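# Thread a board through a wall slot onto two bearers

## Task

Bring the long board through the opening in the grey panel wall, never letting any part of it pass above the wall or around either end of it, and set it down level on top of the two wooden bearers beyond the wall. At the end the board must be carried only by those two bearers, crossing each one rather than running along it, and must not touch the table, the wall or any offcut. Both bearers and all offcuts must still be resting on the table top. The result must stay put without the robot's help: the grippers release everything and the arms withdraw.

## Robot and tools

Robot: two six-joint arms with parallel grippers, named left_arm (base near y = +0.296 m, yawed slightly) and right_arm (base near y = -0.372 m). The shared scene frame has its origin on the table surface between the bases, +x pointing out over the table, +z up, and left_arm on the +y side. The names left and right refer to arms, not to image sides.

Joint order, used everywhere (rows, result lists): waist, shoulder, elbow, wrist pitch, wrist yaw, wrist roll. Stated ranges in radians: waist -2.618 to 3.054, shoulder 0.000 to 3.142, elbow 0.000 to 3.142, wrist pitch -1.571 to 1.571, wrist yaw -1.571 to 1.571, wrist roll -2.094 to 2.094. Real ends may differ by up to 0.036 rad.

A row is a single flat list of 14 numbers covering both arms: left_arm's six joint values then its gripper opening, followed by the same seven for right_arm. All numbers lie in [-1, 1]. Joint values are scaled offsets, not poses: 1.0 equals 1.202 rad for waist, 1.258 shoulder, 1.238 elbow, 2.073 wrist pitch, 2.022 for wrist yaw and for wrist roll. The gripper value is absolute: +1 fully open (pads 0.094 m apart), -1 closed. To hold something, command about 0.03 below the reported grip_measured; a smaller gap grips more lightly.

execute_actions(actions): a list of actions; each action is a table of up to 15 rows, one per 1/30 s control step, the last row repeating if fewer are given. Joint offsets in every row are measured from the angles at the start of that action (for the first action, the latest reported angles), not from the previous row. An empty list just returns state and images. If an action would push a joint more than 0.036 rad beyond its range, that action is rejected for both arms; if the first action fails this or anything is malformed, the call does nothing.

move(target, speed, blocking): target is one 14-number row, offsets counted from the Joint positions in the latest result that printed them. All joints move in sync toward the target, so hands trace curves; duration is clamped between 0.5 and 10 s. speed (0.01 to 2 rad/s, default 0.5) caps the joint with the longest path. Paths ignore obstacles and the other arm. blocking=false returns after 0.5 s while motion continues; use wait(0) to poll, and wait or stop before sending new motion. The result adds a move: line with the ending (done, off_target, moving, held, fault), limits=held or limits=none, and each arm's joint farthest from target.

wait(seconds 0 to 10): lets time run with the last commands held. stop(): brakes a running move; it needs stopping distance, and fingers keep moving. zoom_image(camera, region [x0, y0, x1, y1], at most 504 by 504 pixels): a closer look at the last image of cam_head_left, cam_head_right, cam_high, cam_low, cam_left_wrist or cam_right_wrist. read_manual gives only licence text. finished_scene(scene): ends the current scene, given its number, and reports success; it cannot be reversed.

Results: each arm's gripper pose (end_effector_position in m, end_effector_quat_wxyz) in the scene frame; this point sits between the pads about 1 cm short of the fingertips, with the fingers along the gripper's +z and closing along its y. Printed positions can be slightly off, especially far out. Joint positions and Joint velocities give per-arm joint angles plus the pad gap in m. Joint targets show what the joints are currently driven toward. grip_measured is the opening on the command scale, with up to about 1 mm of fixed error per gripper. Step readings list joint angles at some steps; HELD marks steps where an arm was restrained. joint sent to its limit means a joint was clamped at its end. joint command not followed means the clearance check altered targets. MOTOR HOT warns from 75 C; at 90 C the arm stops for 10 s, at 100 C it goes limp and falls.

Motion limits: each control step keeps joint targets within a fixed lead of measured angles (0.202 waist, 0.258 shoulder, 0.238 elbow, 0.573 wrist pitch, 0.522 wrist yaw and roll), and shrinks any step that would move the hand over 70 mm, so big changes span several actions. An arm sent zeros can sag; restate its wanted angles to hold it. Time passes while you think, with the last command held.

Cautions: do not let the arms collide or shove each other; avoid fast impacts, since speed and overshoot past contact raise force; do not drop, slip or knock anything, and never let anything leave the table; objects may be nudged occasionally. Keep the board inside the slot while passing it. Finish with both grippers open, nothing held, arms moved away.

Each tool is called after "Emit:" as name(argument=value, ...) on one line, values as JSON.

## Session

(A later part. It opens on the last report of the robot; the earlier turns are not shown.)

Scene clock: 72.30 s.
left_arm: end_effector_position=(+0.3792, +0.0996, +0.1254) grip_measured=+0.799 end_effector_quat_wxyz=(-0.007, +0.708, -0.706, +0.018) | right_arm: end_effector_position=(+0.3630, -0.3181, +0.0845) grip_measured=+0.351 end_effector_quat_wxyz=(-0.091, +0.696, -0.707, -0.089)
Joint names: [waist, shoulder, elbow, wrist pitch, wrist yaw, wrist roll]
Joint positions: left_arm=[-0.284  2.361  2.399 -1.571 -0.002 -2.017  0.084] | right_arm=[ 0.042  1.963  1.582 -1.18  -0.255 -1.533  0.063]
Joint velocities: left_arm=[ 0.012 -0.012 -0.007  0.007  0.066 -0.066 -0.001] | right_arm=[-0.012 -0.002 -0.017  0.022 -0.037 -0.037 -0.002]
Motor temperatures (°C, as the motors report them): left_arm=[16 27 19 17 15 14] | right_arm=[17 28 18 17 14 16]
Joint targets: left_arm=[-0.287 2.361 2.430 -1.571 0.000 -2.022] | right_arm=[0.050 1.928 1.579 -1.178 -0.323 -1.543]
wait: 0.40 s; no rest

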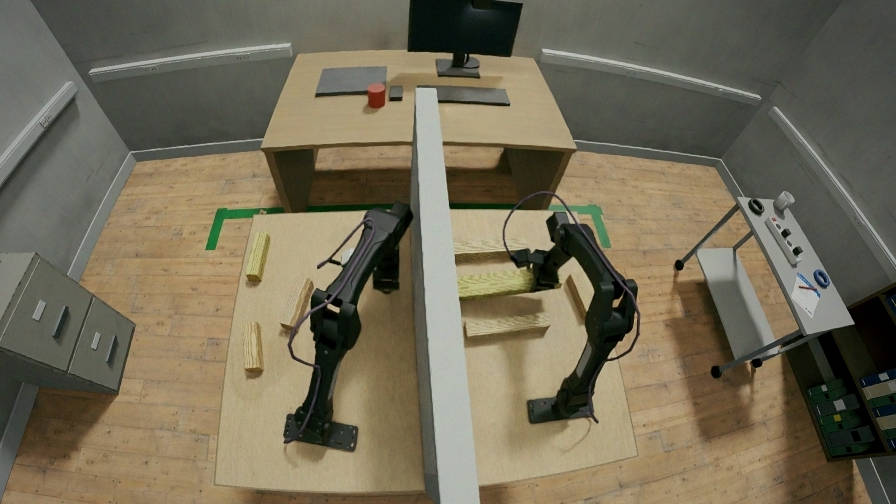

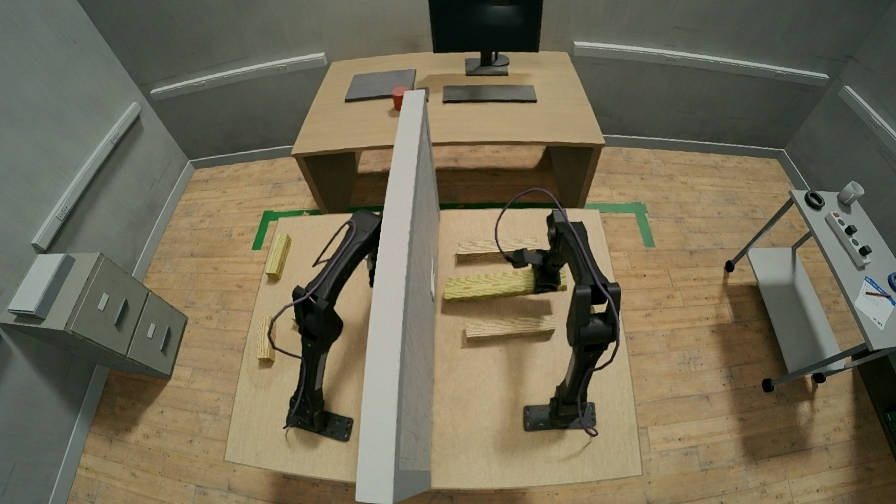

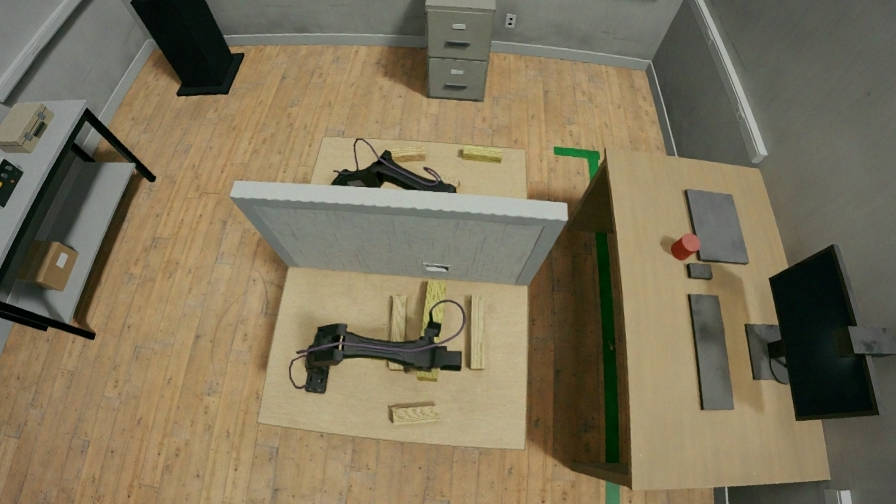

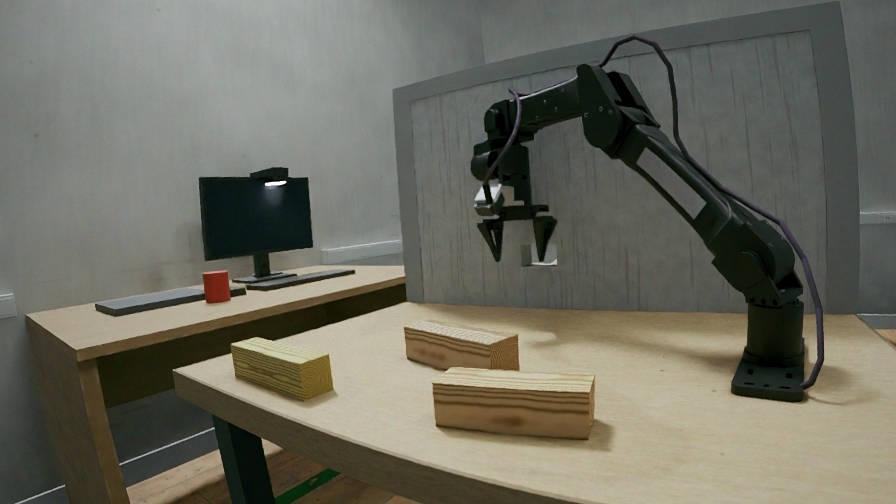

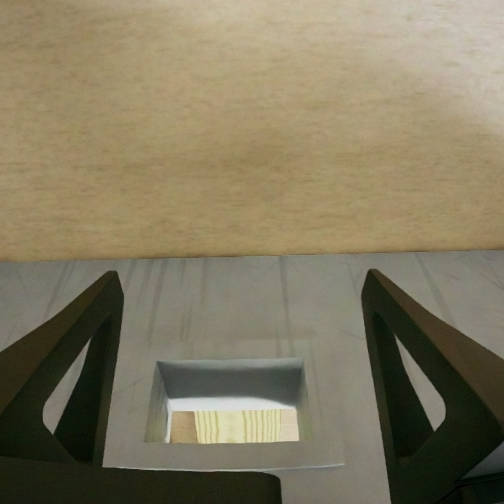

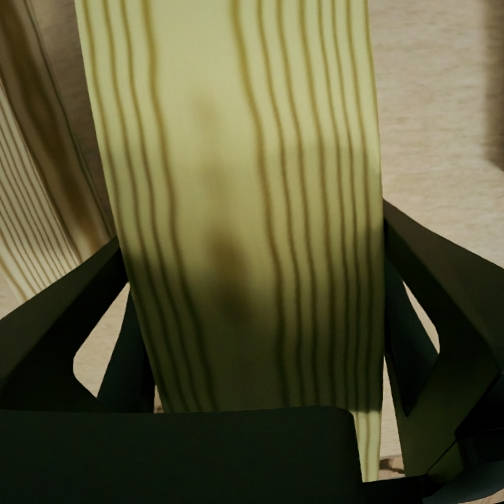

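Emit:
execute_actions(actions=[])

Scene clock: 72.43 s.
left_arm: end_effector_position=(+0.3792, +0.0996, +0.1254) grip_measured=+0.799 end_effector_quat_wxyz=(-0.007, +0.708, -0.706, +0.018) | right_arm: end_effector_position=(+0.3630, -0.3181, +0.0845) grip_measured=+0.351 end_effector_quat_wxyz=(-0.091, +0.697, -0.706, -0.089)
Joint names: [waist, shoulder, elbow, wrist pitch, wrist yaw, wrist roll]
Joint positions: left_arm=[-0.284  2.361  2.399 -1.571 -0.002 -2.017  0.084] | right_arm=[ 0.042  1.963  1.582 -1.18  -0.255 -1.535  0.063]
Joint velocities: left_arm=[-0.007 -0.017 -0.007 -0.007 -0.022  0.037 -0.   ] | right_arm=[-0.012 -0.002 -0.017  0.007 -0.022 -0.037  0.001]
Motor temperatures (°C, as the motors report them): left_arm=[16 27 19 17 15 14] | right_arm=[17 28 18 17 14 16]
Joint targets: left_arm=[-0.287 2.361 2.430 -1.571 0.000 -2.022] | right_arm=[0.050 1.928 1.579 -1.178 -0.323 -1.543]

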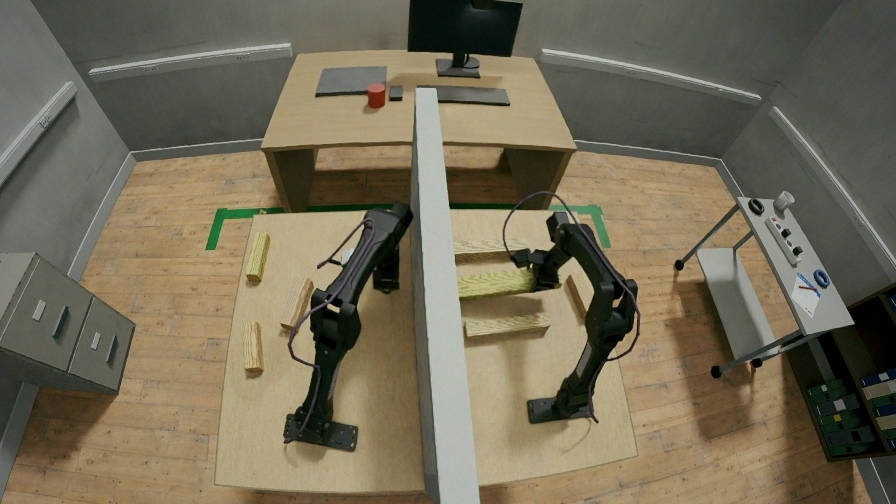

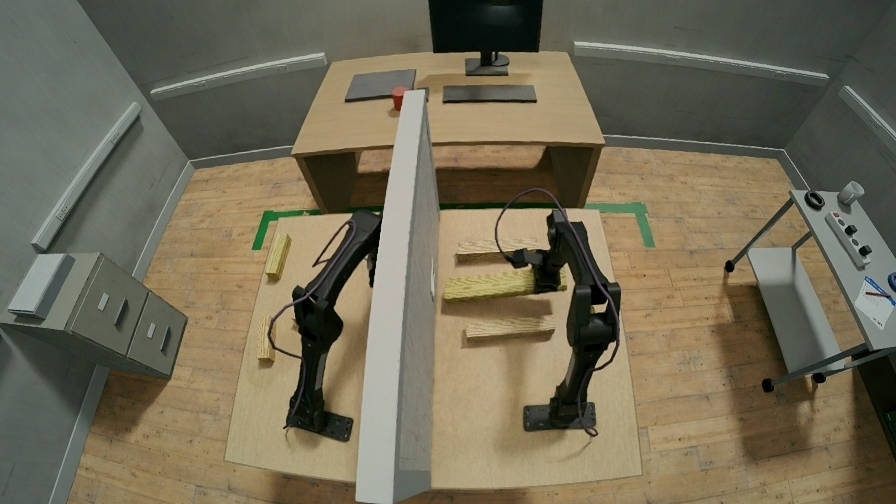

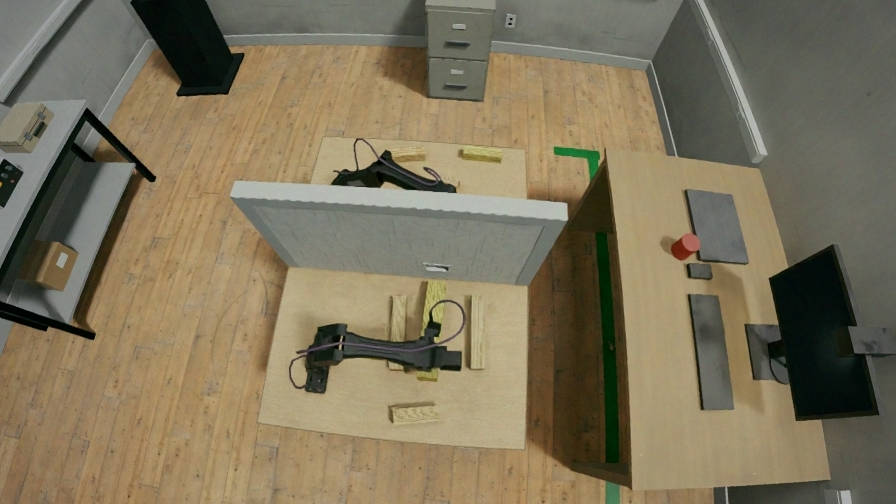

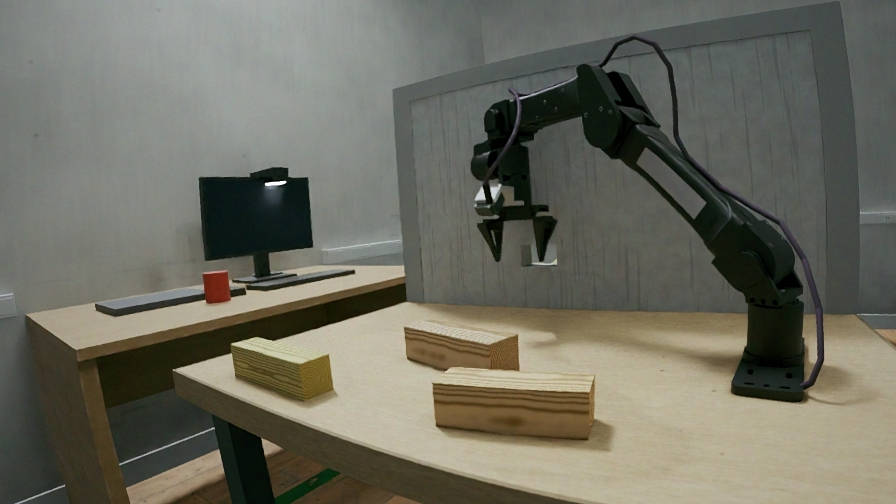

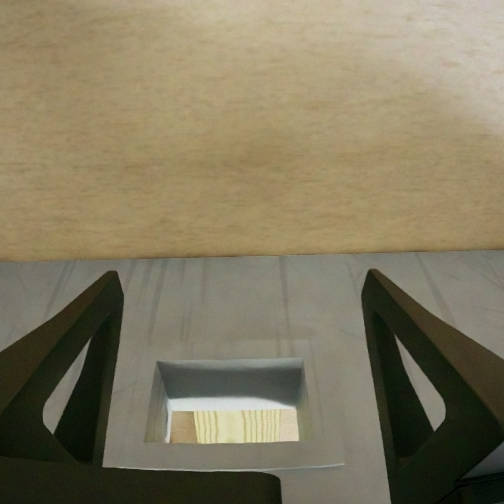

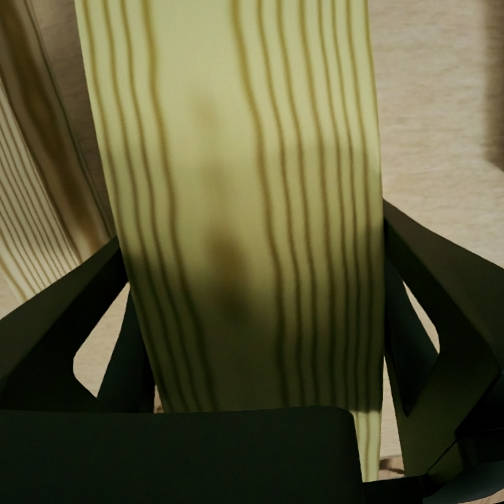

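Emit:
zoom_image(camera="cam_head_right", region=[400, 200, 660, 360])

Emit:
zoom_image(camera="cam_high", region=[340, 240, 540, 440])

Region (400, 200, 660, 360) of cam_head_right's 896x504 image, scaled by 1.938, with more detail than that image has; it fills the top 310 rows of this view, and the rest is white.

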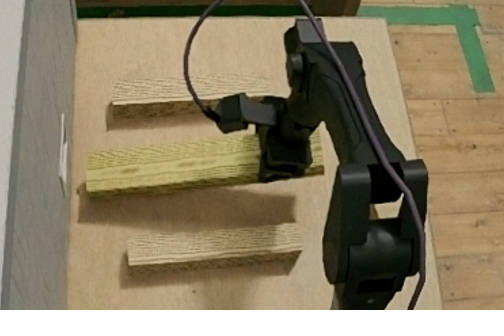

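Region (340, 240, 540, 440) of cam_high's 896x504 image, scaled by 2.520, with more detail than that image has.

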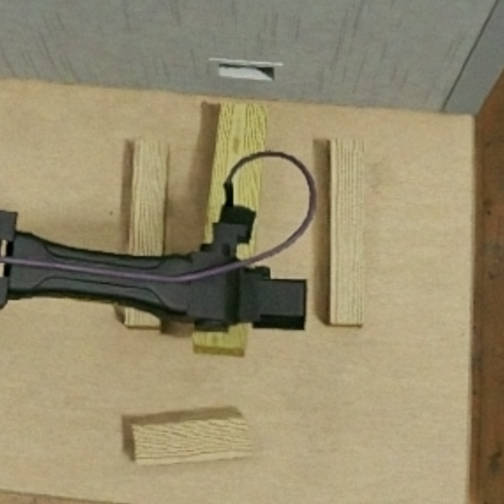

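Emit:
move(target=[0.1248, -0.1590, -0.2262, 0.0338, 0.001, 0.0742, 0.8, -0.0757, 0.0898, -0.1624, 0.1365, -0.1360, -0.0559, 0.28], speed=0.3)

Scene clock: 78.67 s.
left_arm: end_effector_position=(+0.3710, +0.1725, +0.1349) grip_measured=+0.799 end_effector_quat_wxyz=(-0.006, +0.709, -0.705, +0.010) | right_arm: end_effector_position=(+0.3634, -0.3156, +0.0110) grip_measured=+0.350 end_effector_quat_wxyz=(-0.161, +0.686, -0.690, -0.164)
Joint names: [waist, shoulder, elbow, wrist pitch, wrist yaw, wrist roll]
Joint positions: left_arm=[-0.136  2.186  2.142 -1.503 -0.001 -1.873  0.084] | right_arm=[-0.044  2.079  1.393 -0.92  -0.462 -1.638  0.063]
Joint velocities: left_arm=[-0.007 -0.017 -0.012 -0.007 -0.037  0.007 -0.001] | right_arm=[-0.037 -0.002  0.007 -0.022 -0.037 -0.007  0.001]
Motor temperatures (°C, as the motors report them): left_arm=[16 27 19 17 15 14] | right_arm=[17 28 17 16 14 16]
Joint targets: left_arm=[-0.134 2.161 2.119 -1.501 0.000 -1.867] | right_arm=[-0.049 2.076 1.381 -0.897 -0.530 -1.649]
move: off_target (left_arm, right_arm); limits=none; left_arm: farthest joint: the shoulder, 0.025 radians from its target (0.200 radians at the start); right_arm: farthest joint: the wrist yaw, 0.068 radians from its target (0.275 radians at the start)

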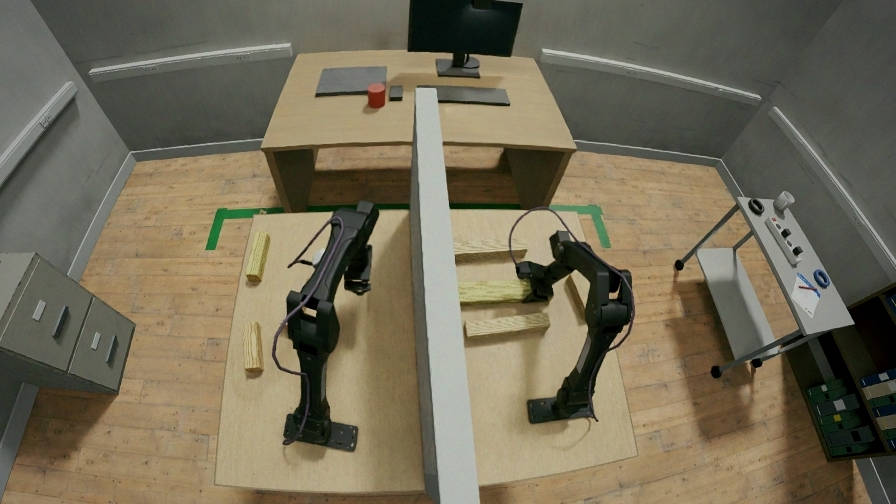

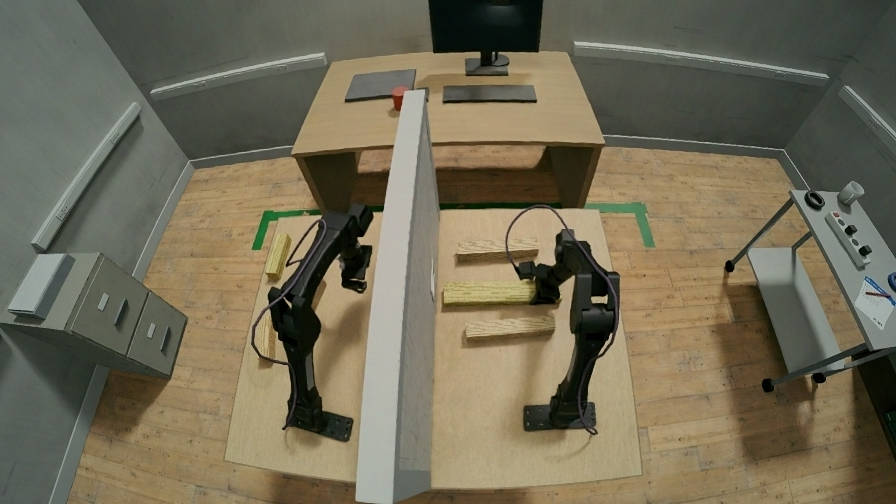

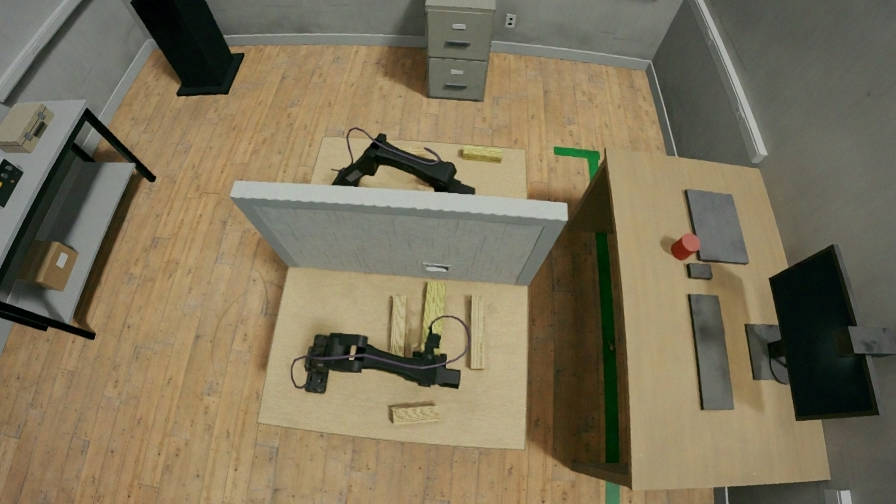

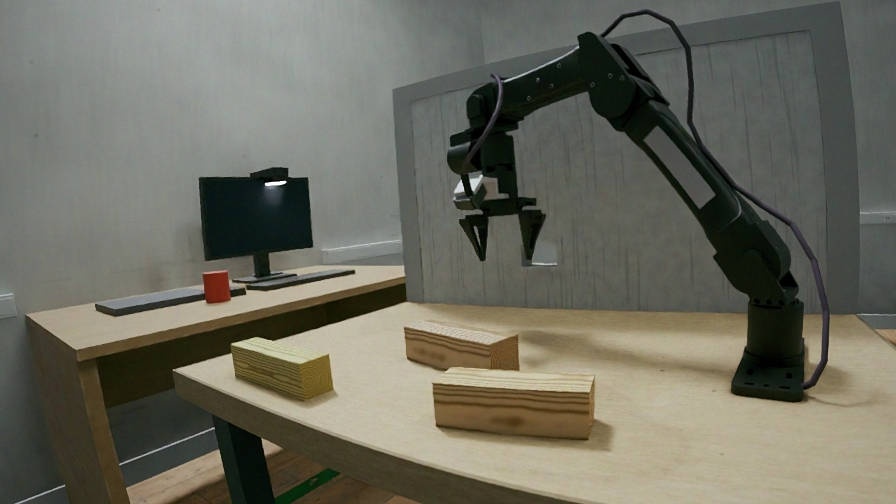

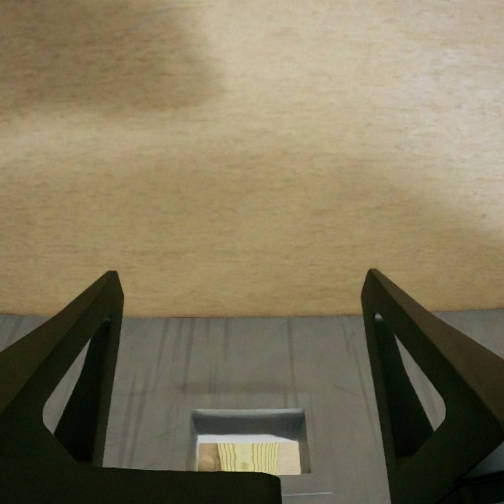

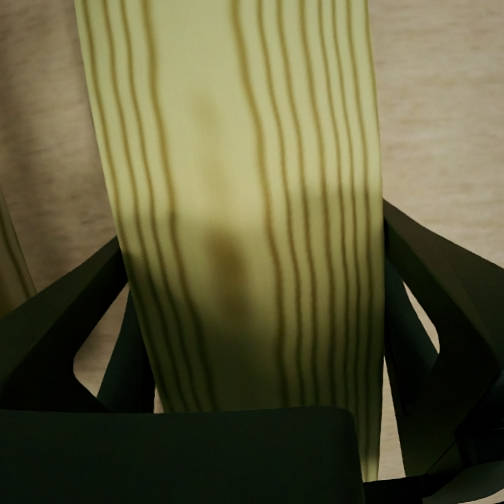

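Emit:
zoom_image(camera="cam_head_right", region=[420, 220, 640, 360])

Region (420, 220, 640, 360) of cam_head_right's 896x504 image, scaled by 2.291, with more detail than that image has; it fills the top 321 rows of this view, and the rest is white.

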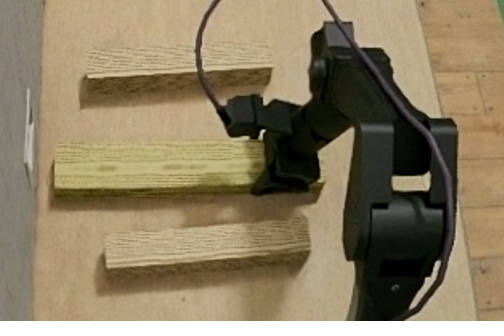

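Emit:
execute_actions(actions=[[[0.0017,-0.0199,-0.0186,0.001,0.0005,0.003,0.8,-0.0042,-0.0021,-0.0100,0.0115,-0.0336,-0.0054,0.28],
[0.0017,-0.0199,-0.0186,0.001,0.0005,0.003,0.8,-0.0042,-0.0012,-0.0108,0.0125,-0.0336,-0.0054,0.28],
[0.0017,-0.0199,-0.0186,0.001,0.0005,0.003,0.8,-0.0042,0.0003,-0.0122,0.0143,-0.0336,-0.0054,0.28],
[0.0017,-0.0199,-0.0186,0.001,0.0005,0.003,0.8,-0.0042,0.0022,-0.0141,0.0166,-0.0336,-0.0054,0.28],
[0.0017,-0.0199,-0.0186,0.001,0.0005,0.003,0.8,-0.0042,0.0046,-0.0164,0.0194,-0.0336,-0.0054,0.28],
[0.0017,-0.0199,-0.0186,0.001,0.0005,0.003,0.8,-0.0042,0.0072,-0.0189,0.0226,-0.0336,-0.0054,0.28],
[0.0017,-0.0199,-0.0186,0.001,0.0005,0.003,0.8,-0.0042,0.0101,-0.0216,0.0260,-0.0336,-0.0054,0.28],
[0.0017,-0.0199,-0.0186,0.001,0.0005,0.003,0.8,-0.0042,0.0130,-0.0244,0.0295,-0.0336,-0.0054,0.28],
[0.0017,-0.0199,-0.0186,0.001,0.0005,0.003,0.8,-0.0042,0.0158,-0.0271,0.0329,-0.0336,-0.0054,0.28],
[0.0017,-0.0199,-0.0186,0.001,0.0005,0.003,0.8,-0.0042,0.0185,-0.0297,0.0361,-0.0336,-0.0054,0.28],
[0.0017,-0.0199,-0.0186,0.001,0.0005,0.003,0.8,-0.0042,0.0208,-0.0319,0.0389,-0.0336,-0.0054,0.28],
[0.0017,-0.0199,-0.0186,0.001,0.0005,0.003,0.8,-0.0042,0.0228,-0.0338,0.0412,-0.0336,-0.0054,0.28],
[0.0017,-0.0199,-0.0186,0.001,0.0005,0.003,0.8,-0.0042,0.0242,-0.0352,0.0429,-0.0336,-0.0054,0.28],
[0.0017,-0.0199,-0.0186,0.001,0.0005,0.003,0.8,-0.0042,0.0251,-0.0361,0.0440,-0.0336,-0.0054,0.28],
[0.0017,-0.0199,-0.0186,0.001,0.0005,0.003,0.8,-0.0042,0.0254,-0.0363,0.0444,-0.0336,-0.0054,0.28]]])

Emit:
wait(seconds=0.3)

Scene clock: 80.23 s.
left_arm: end_effector_position=(+0.3711, +0.1725, +0.1349) grip_measured=+0.799 end_effector_quat_wxyz=(-0.006, +0.708, -0.706, +0.010) | right_arm: end_effector_position=(+0.3635, -0.3151, +0.0100) grip_measured=+0.350 end_effector_quat_wxyz=(-0.169, +0.685, -0.688, -0.167)
Joint names: [waist, shoulder, elbow, wrist pitch, wrist yaw, wrist roll]
Joint positions: left_arm=[-0.136  2.186  2.142 -1.503 -0.001 -1.872  0.084] | right_arm=[-0.05   2.079  1.383 -0.907 -0.478 -1.645  0.063]
Joint velocities: left_arm=[-0.002 -0.017  0.007  0.007 -0.007 -0.051 -0.002] | right_arm=[-0.027 -0.022 -0.017  0.007 -0.066 -0.022  0.   ]
Motor temperatures (°C, as the motors report them): left_arm=[16 27 18 17 15 14] | right_arm=[17 28 17 16 14 16]
Joint targets: left_arm=[-0.134 2.161 2.119 -1.501 0.000 -1.866] | right_arm=[-0.049 2.111 1.348 -0.828 -0.530 -1.649]
Step readings (joint positions):
0: left_arm=[-0.136 2.186 2.142 -1.503 -0.001 -1.872] | right_arm=[-0.044 2.079 1.393 -0.920 -0.462 -1.638]
1: left_arm=[-0.136 2.186 2.142 -1.503 -0.001 -1.872] | right_arm=[-0.044 2.079 1.393 -0.920 -0.462 -1.638]
2: left_arm=[-0.136 2.186 2.142 -1.503 -0.001 -1.872] | right_arm=[-0.044 2.079 1.393 -0.920 -0.462 -1.638]
4: left_arm=[-0.136 2.186 2.142 -1.503 -0.001 -1.872] | right_arm=[-0.044 2.079 1.393 -0.919 -0.462 -1.639]
8: left_arm=[-0.136 2.186 2.142 -1.503 -0.001 -1.872] | right_arm=[-0.045 2.079 1.389 -0.914 -0.465 -1.640]
15: Joint positions above

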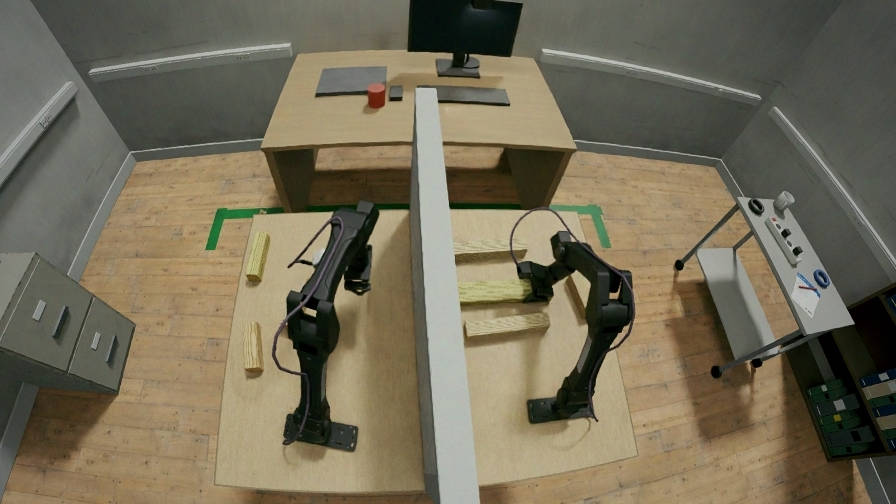

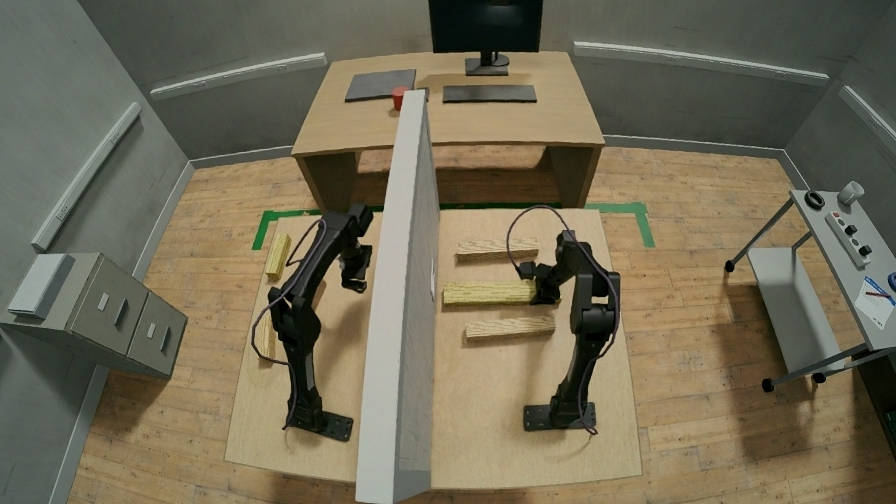

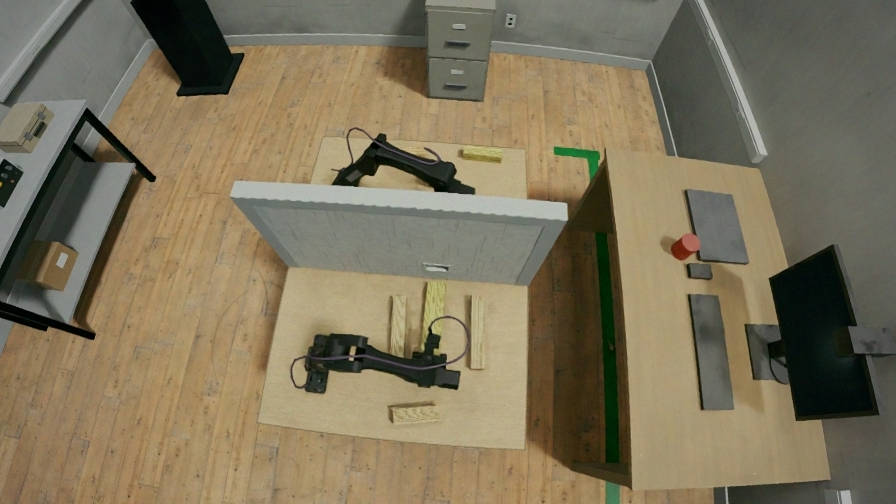

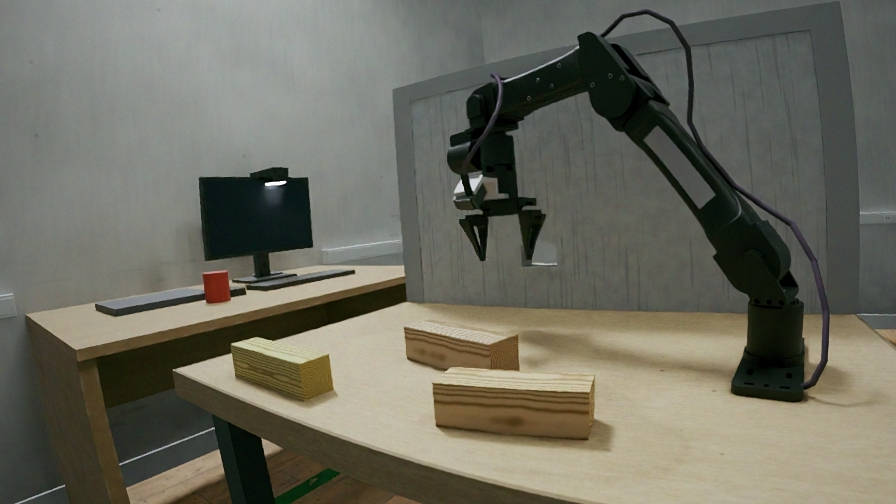

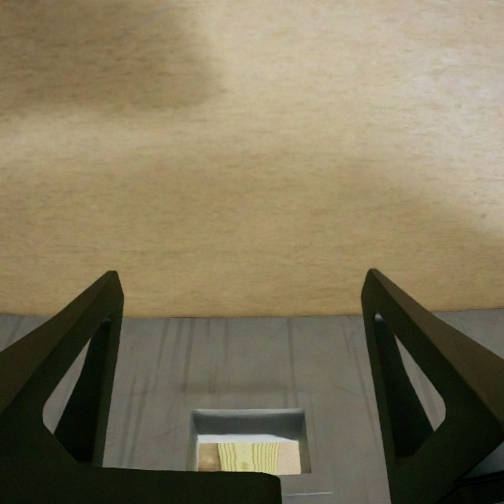

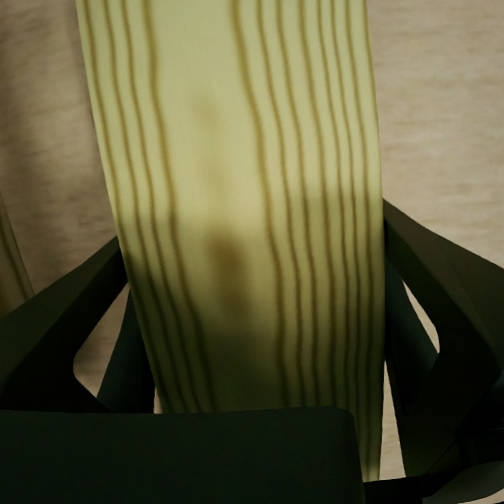

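Scene clock: 80.53 s.
left_arm: end_effector_position=(+0.3711, +0.1725, +0.1349) grip_measured=+0.799 end_effector_quat_wxyz=(-0.006, +0.708, -0.706, +0.010) | right_arm: end_effector_position=(+0.3635, -0.3151, +0.0099) grip_measured=+0.350 end_effector_quat_wxyz=(-0.170, +0.685, -0.688, -0.167)
Joint names: [waist, shoulder, elbow, wrist pitch, wrist yaw, wrist roll]
Joint positions: left_arm=[-0.136  2.186  2.142 -1.503 -0.001 -1.872  0.084] | right_arm=[-0.051  2.079  1.382 -0.906 -0.481 -1.646  0.063]
Joint velocities: left_arm=[-0.017 -0.002  0.002 -0.007 -0.051 -0.037 -0.001] | right_arm=[-0.012  0.017 -0.002 -0.051 -0.022  0.007 -0.   ]
Motor temperatures (°C, as the motors report them): left_arm=[16 27 18 17 15 14] | right_arm=[17 28 17 16 14 16]
Joint targets: left_arm=[-0.134 2.161 2.119 -1.501 0.000 -1.866] | right_arm=[-0.049 2.111 1.348 -0.828 -0.530 -1.649]
wait: 0.30 s; at rest by 0.23 s

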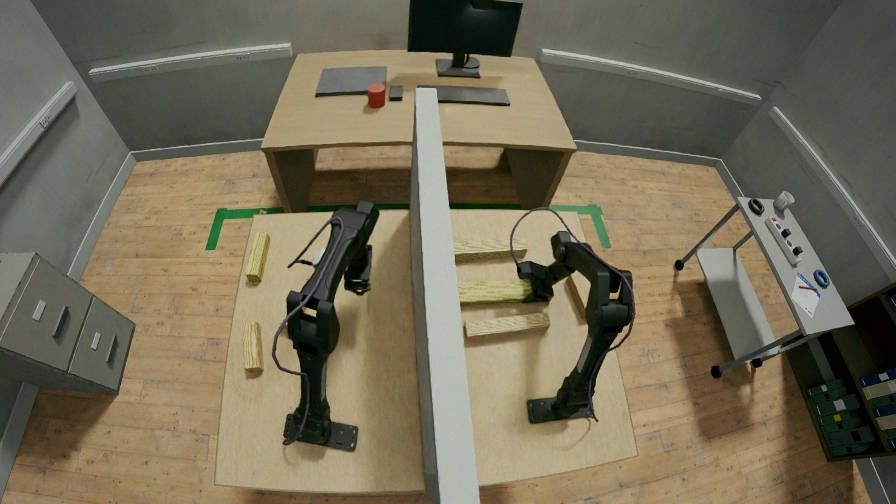

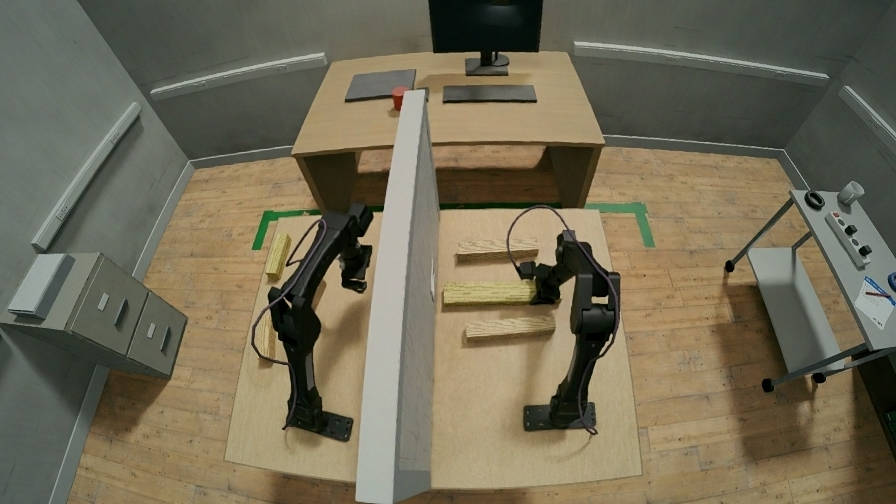

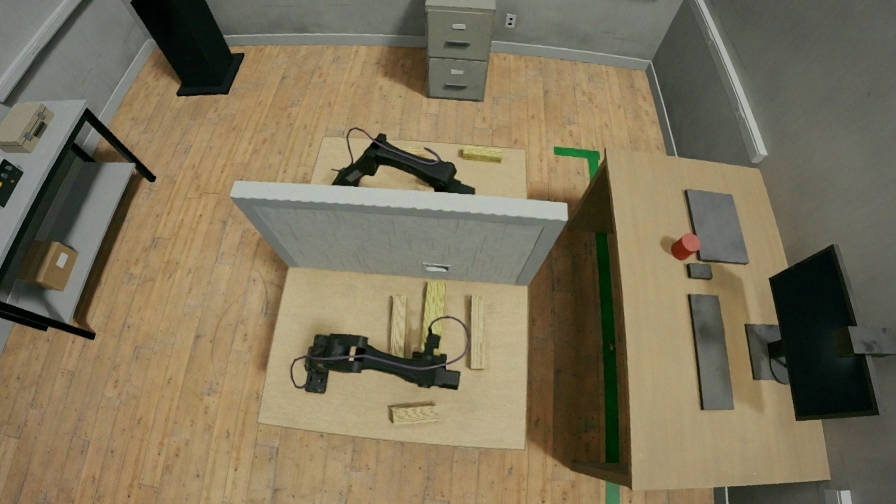

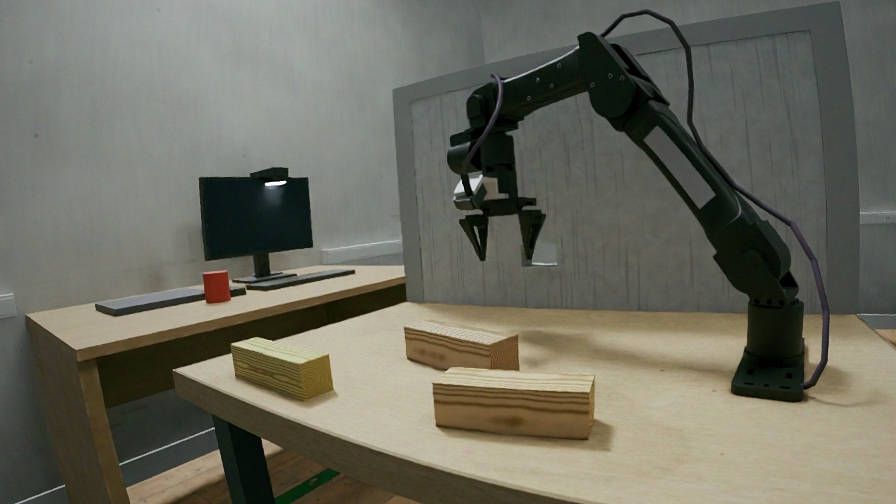

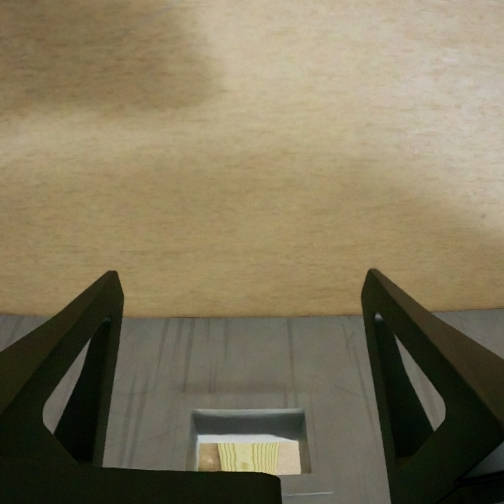

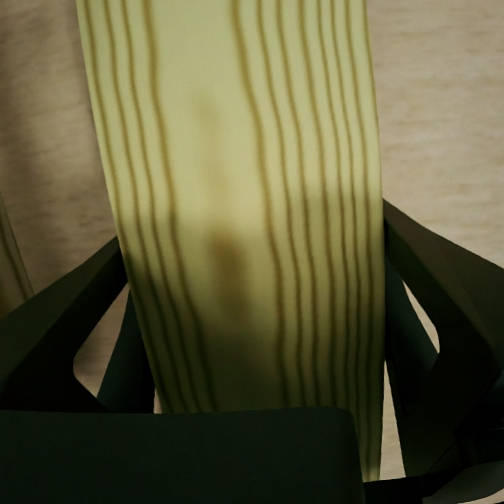

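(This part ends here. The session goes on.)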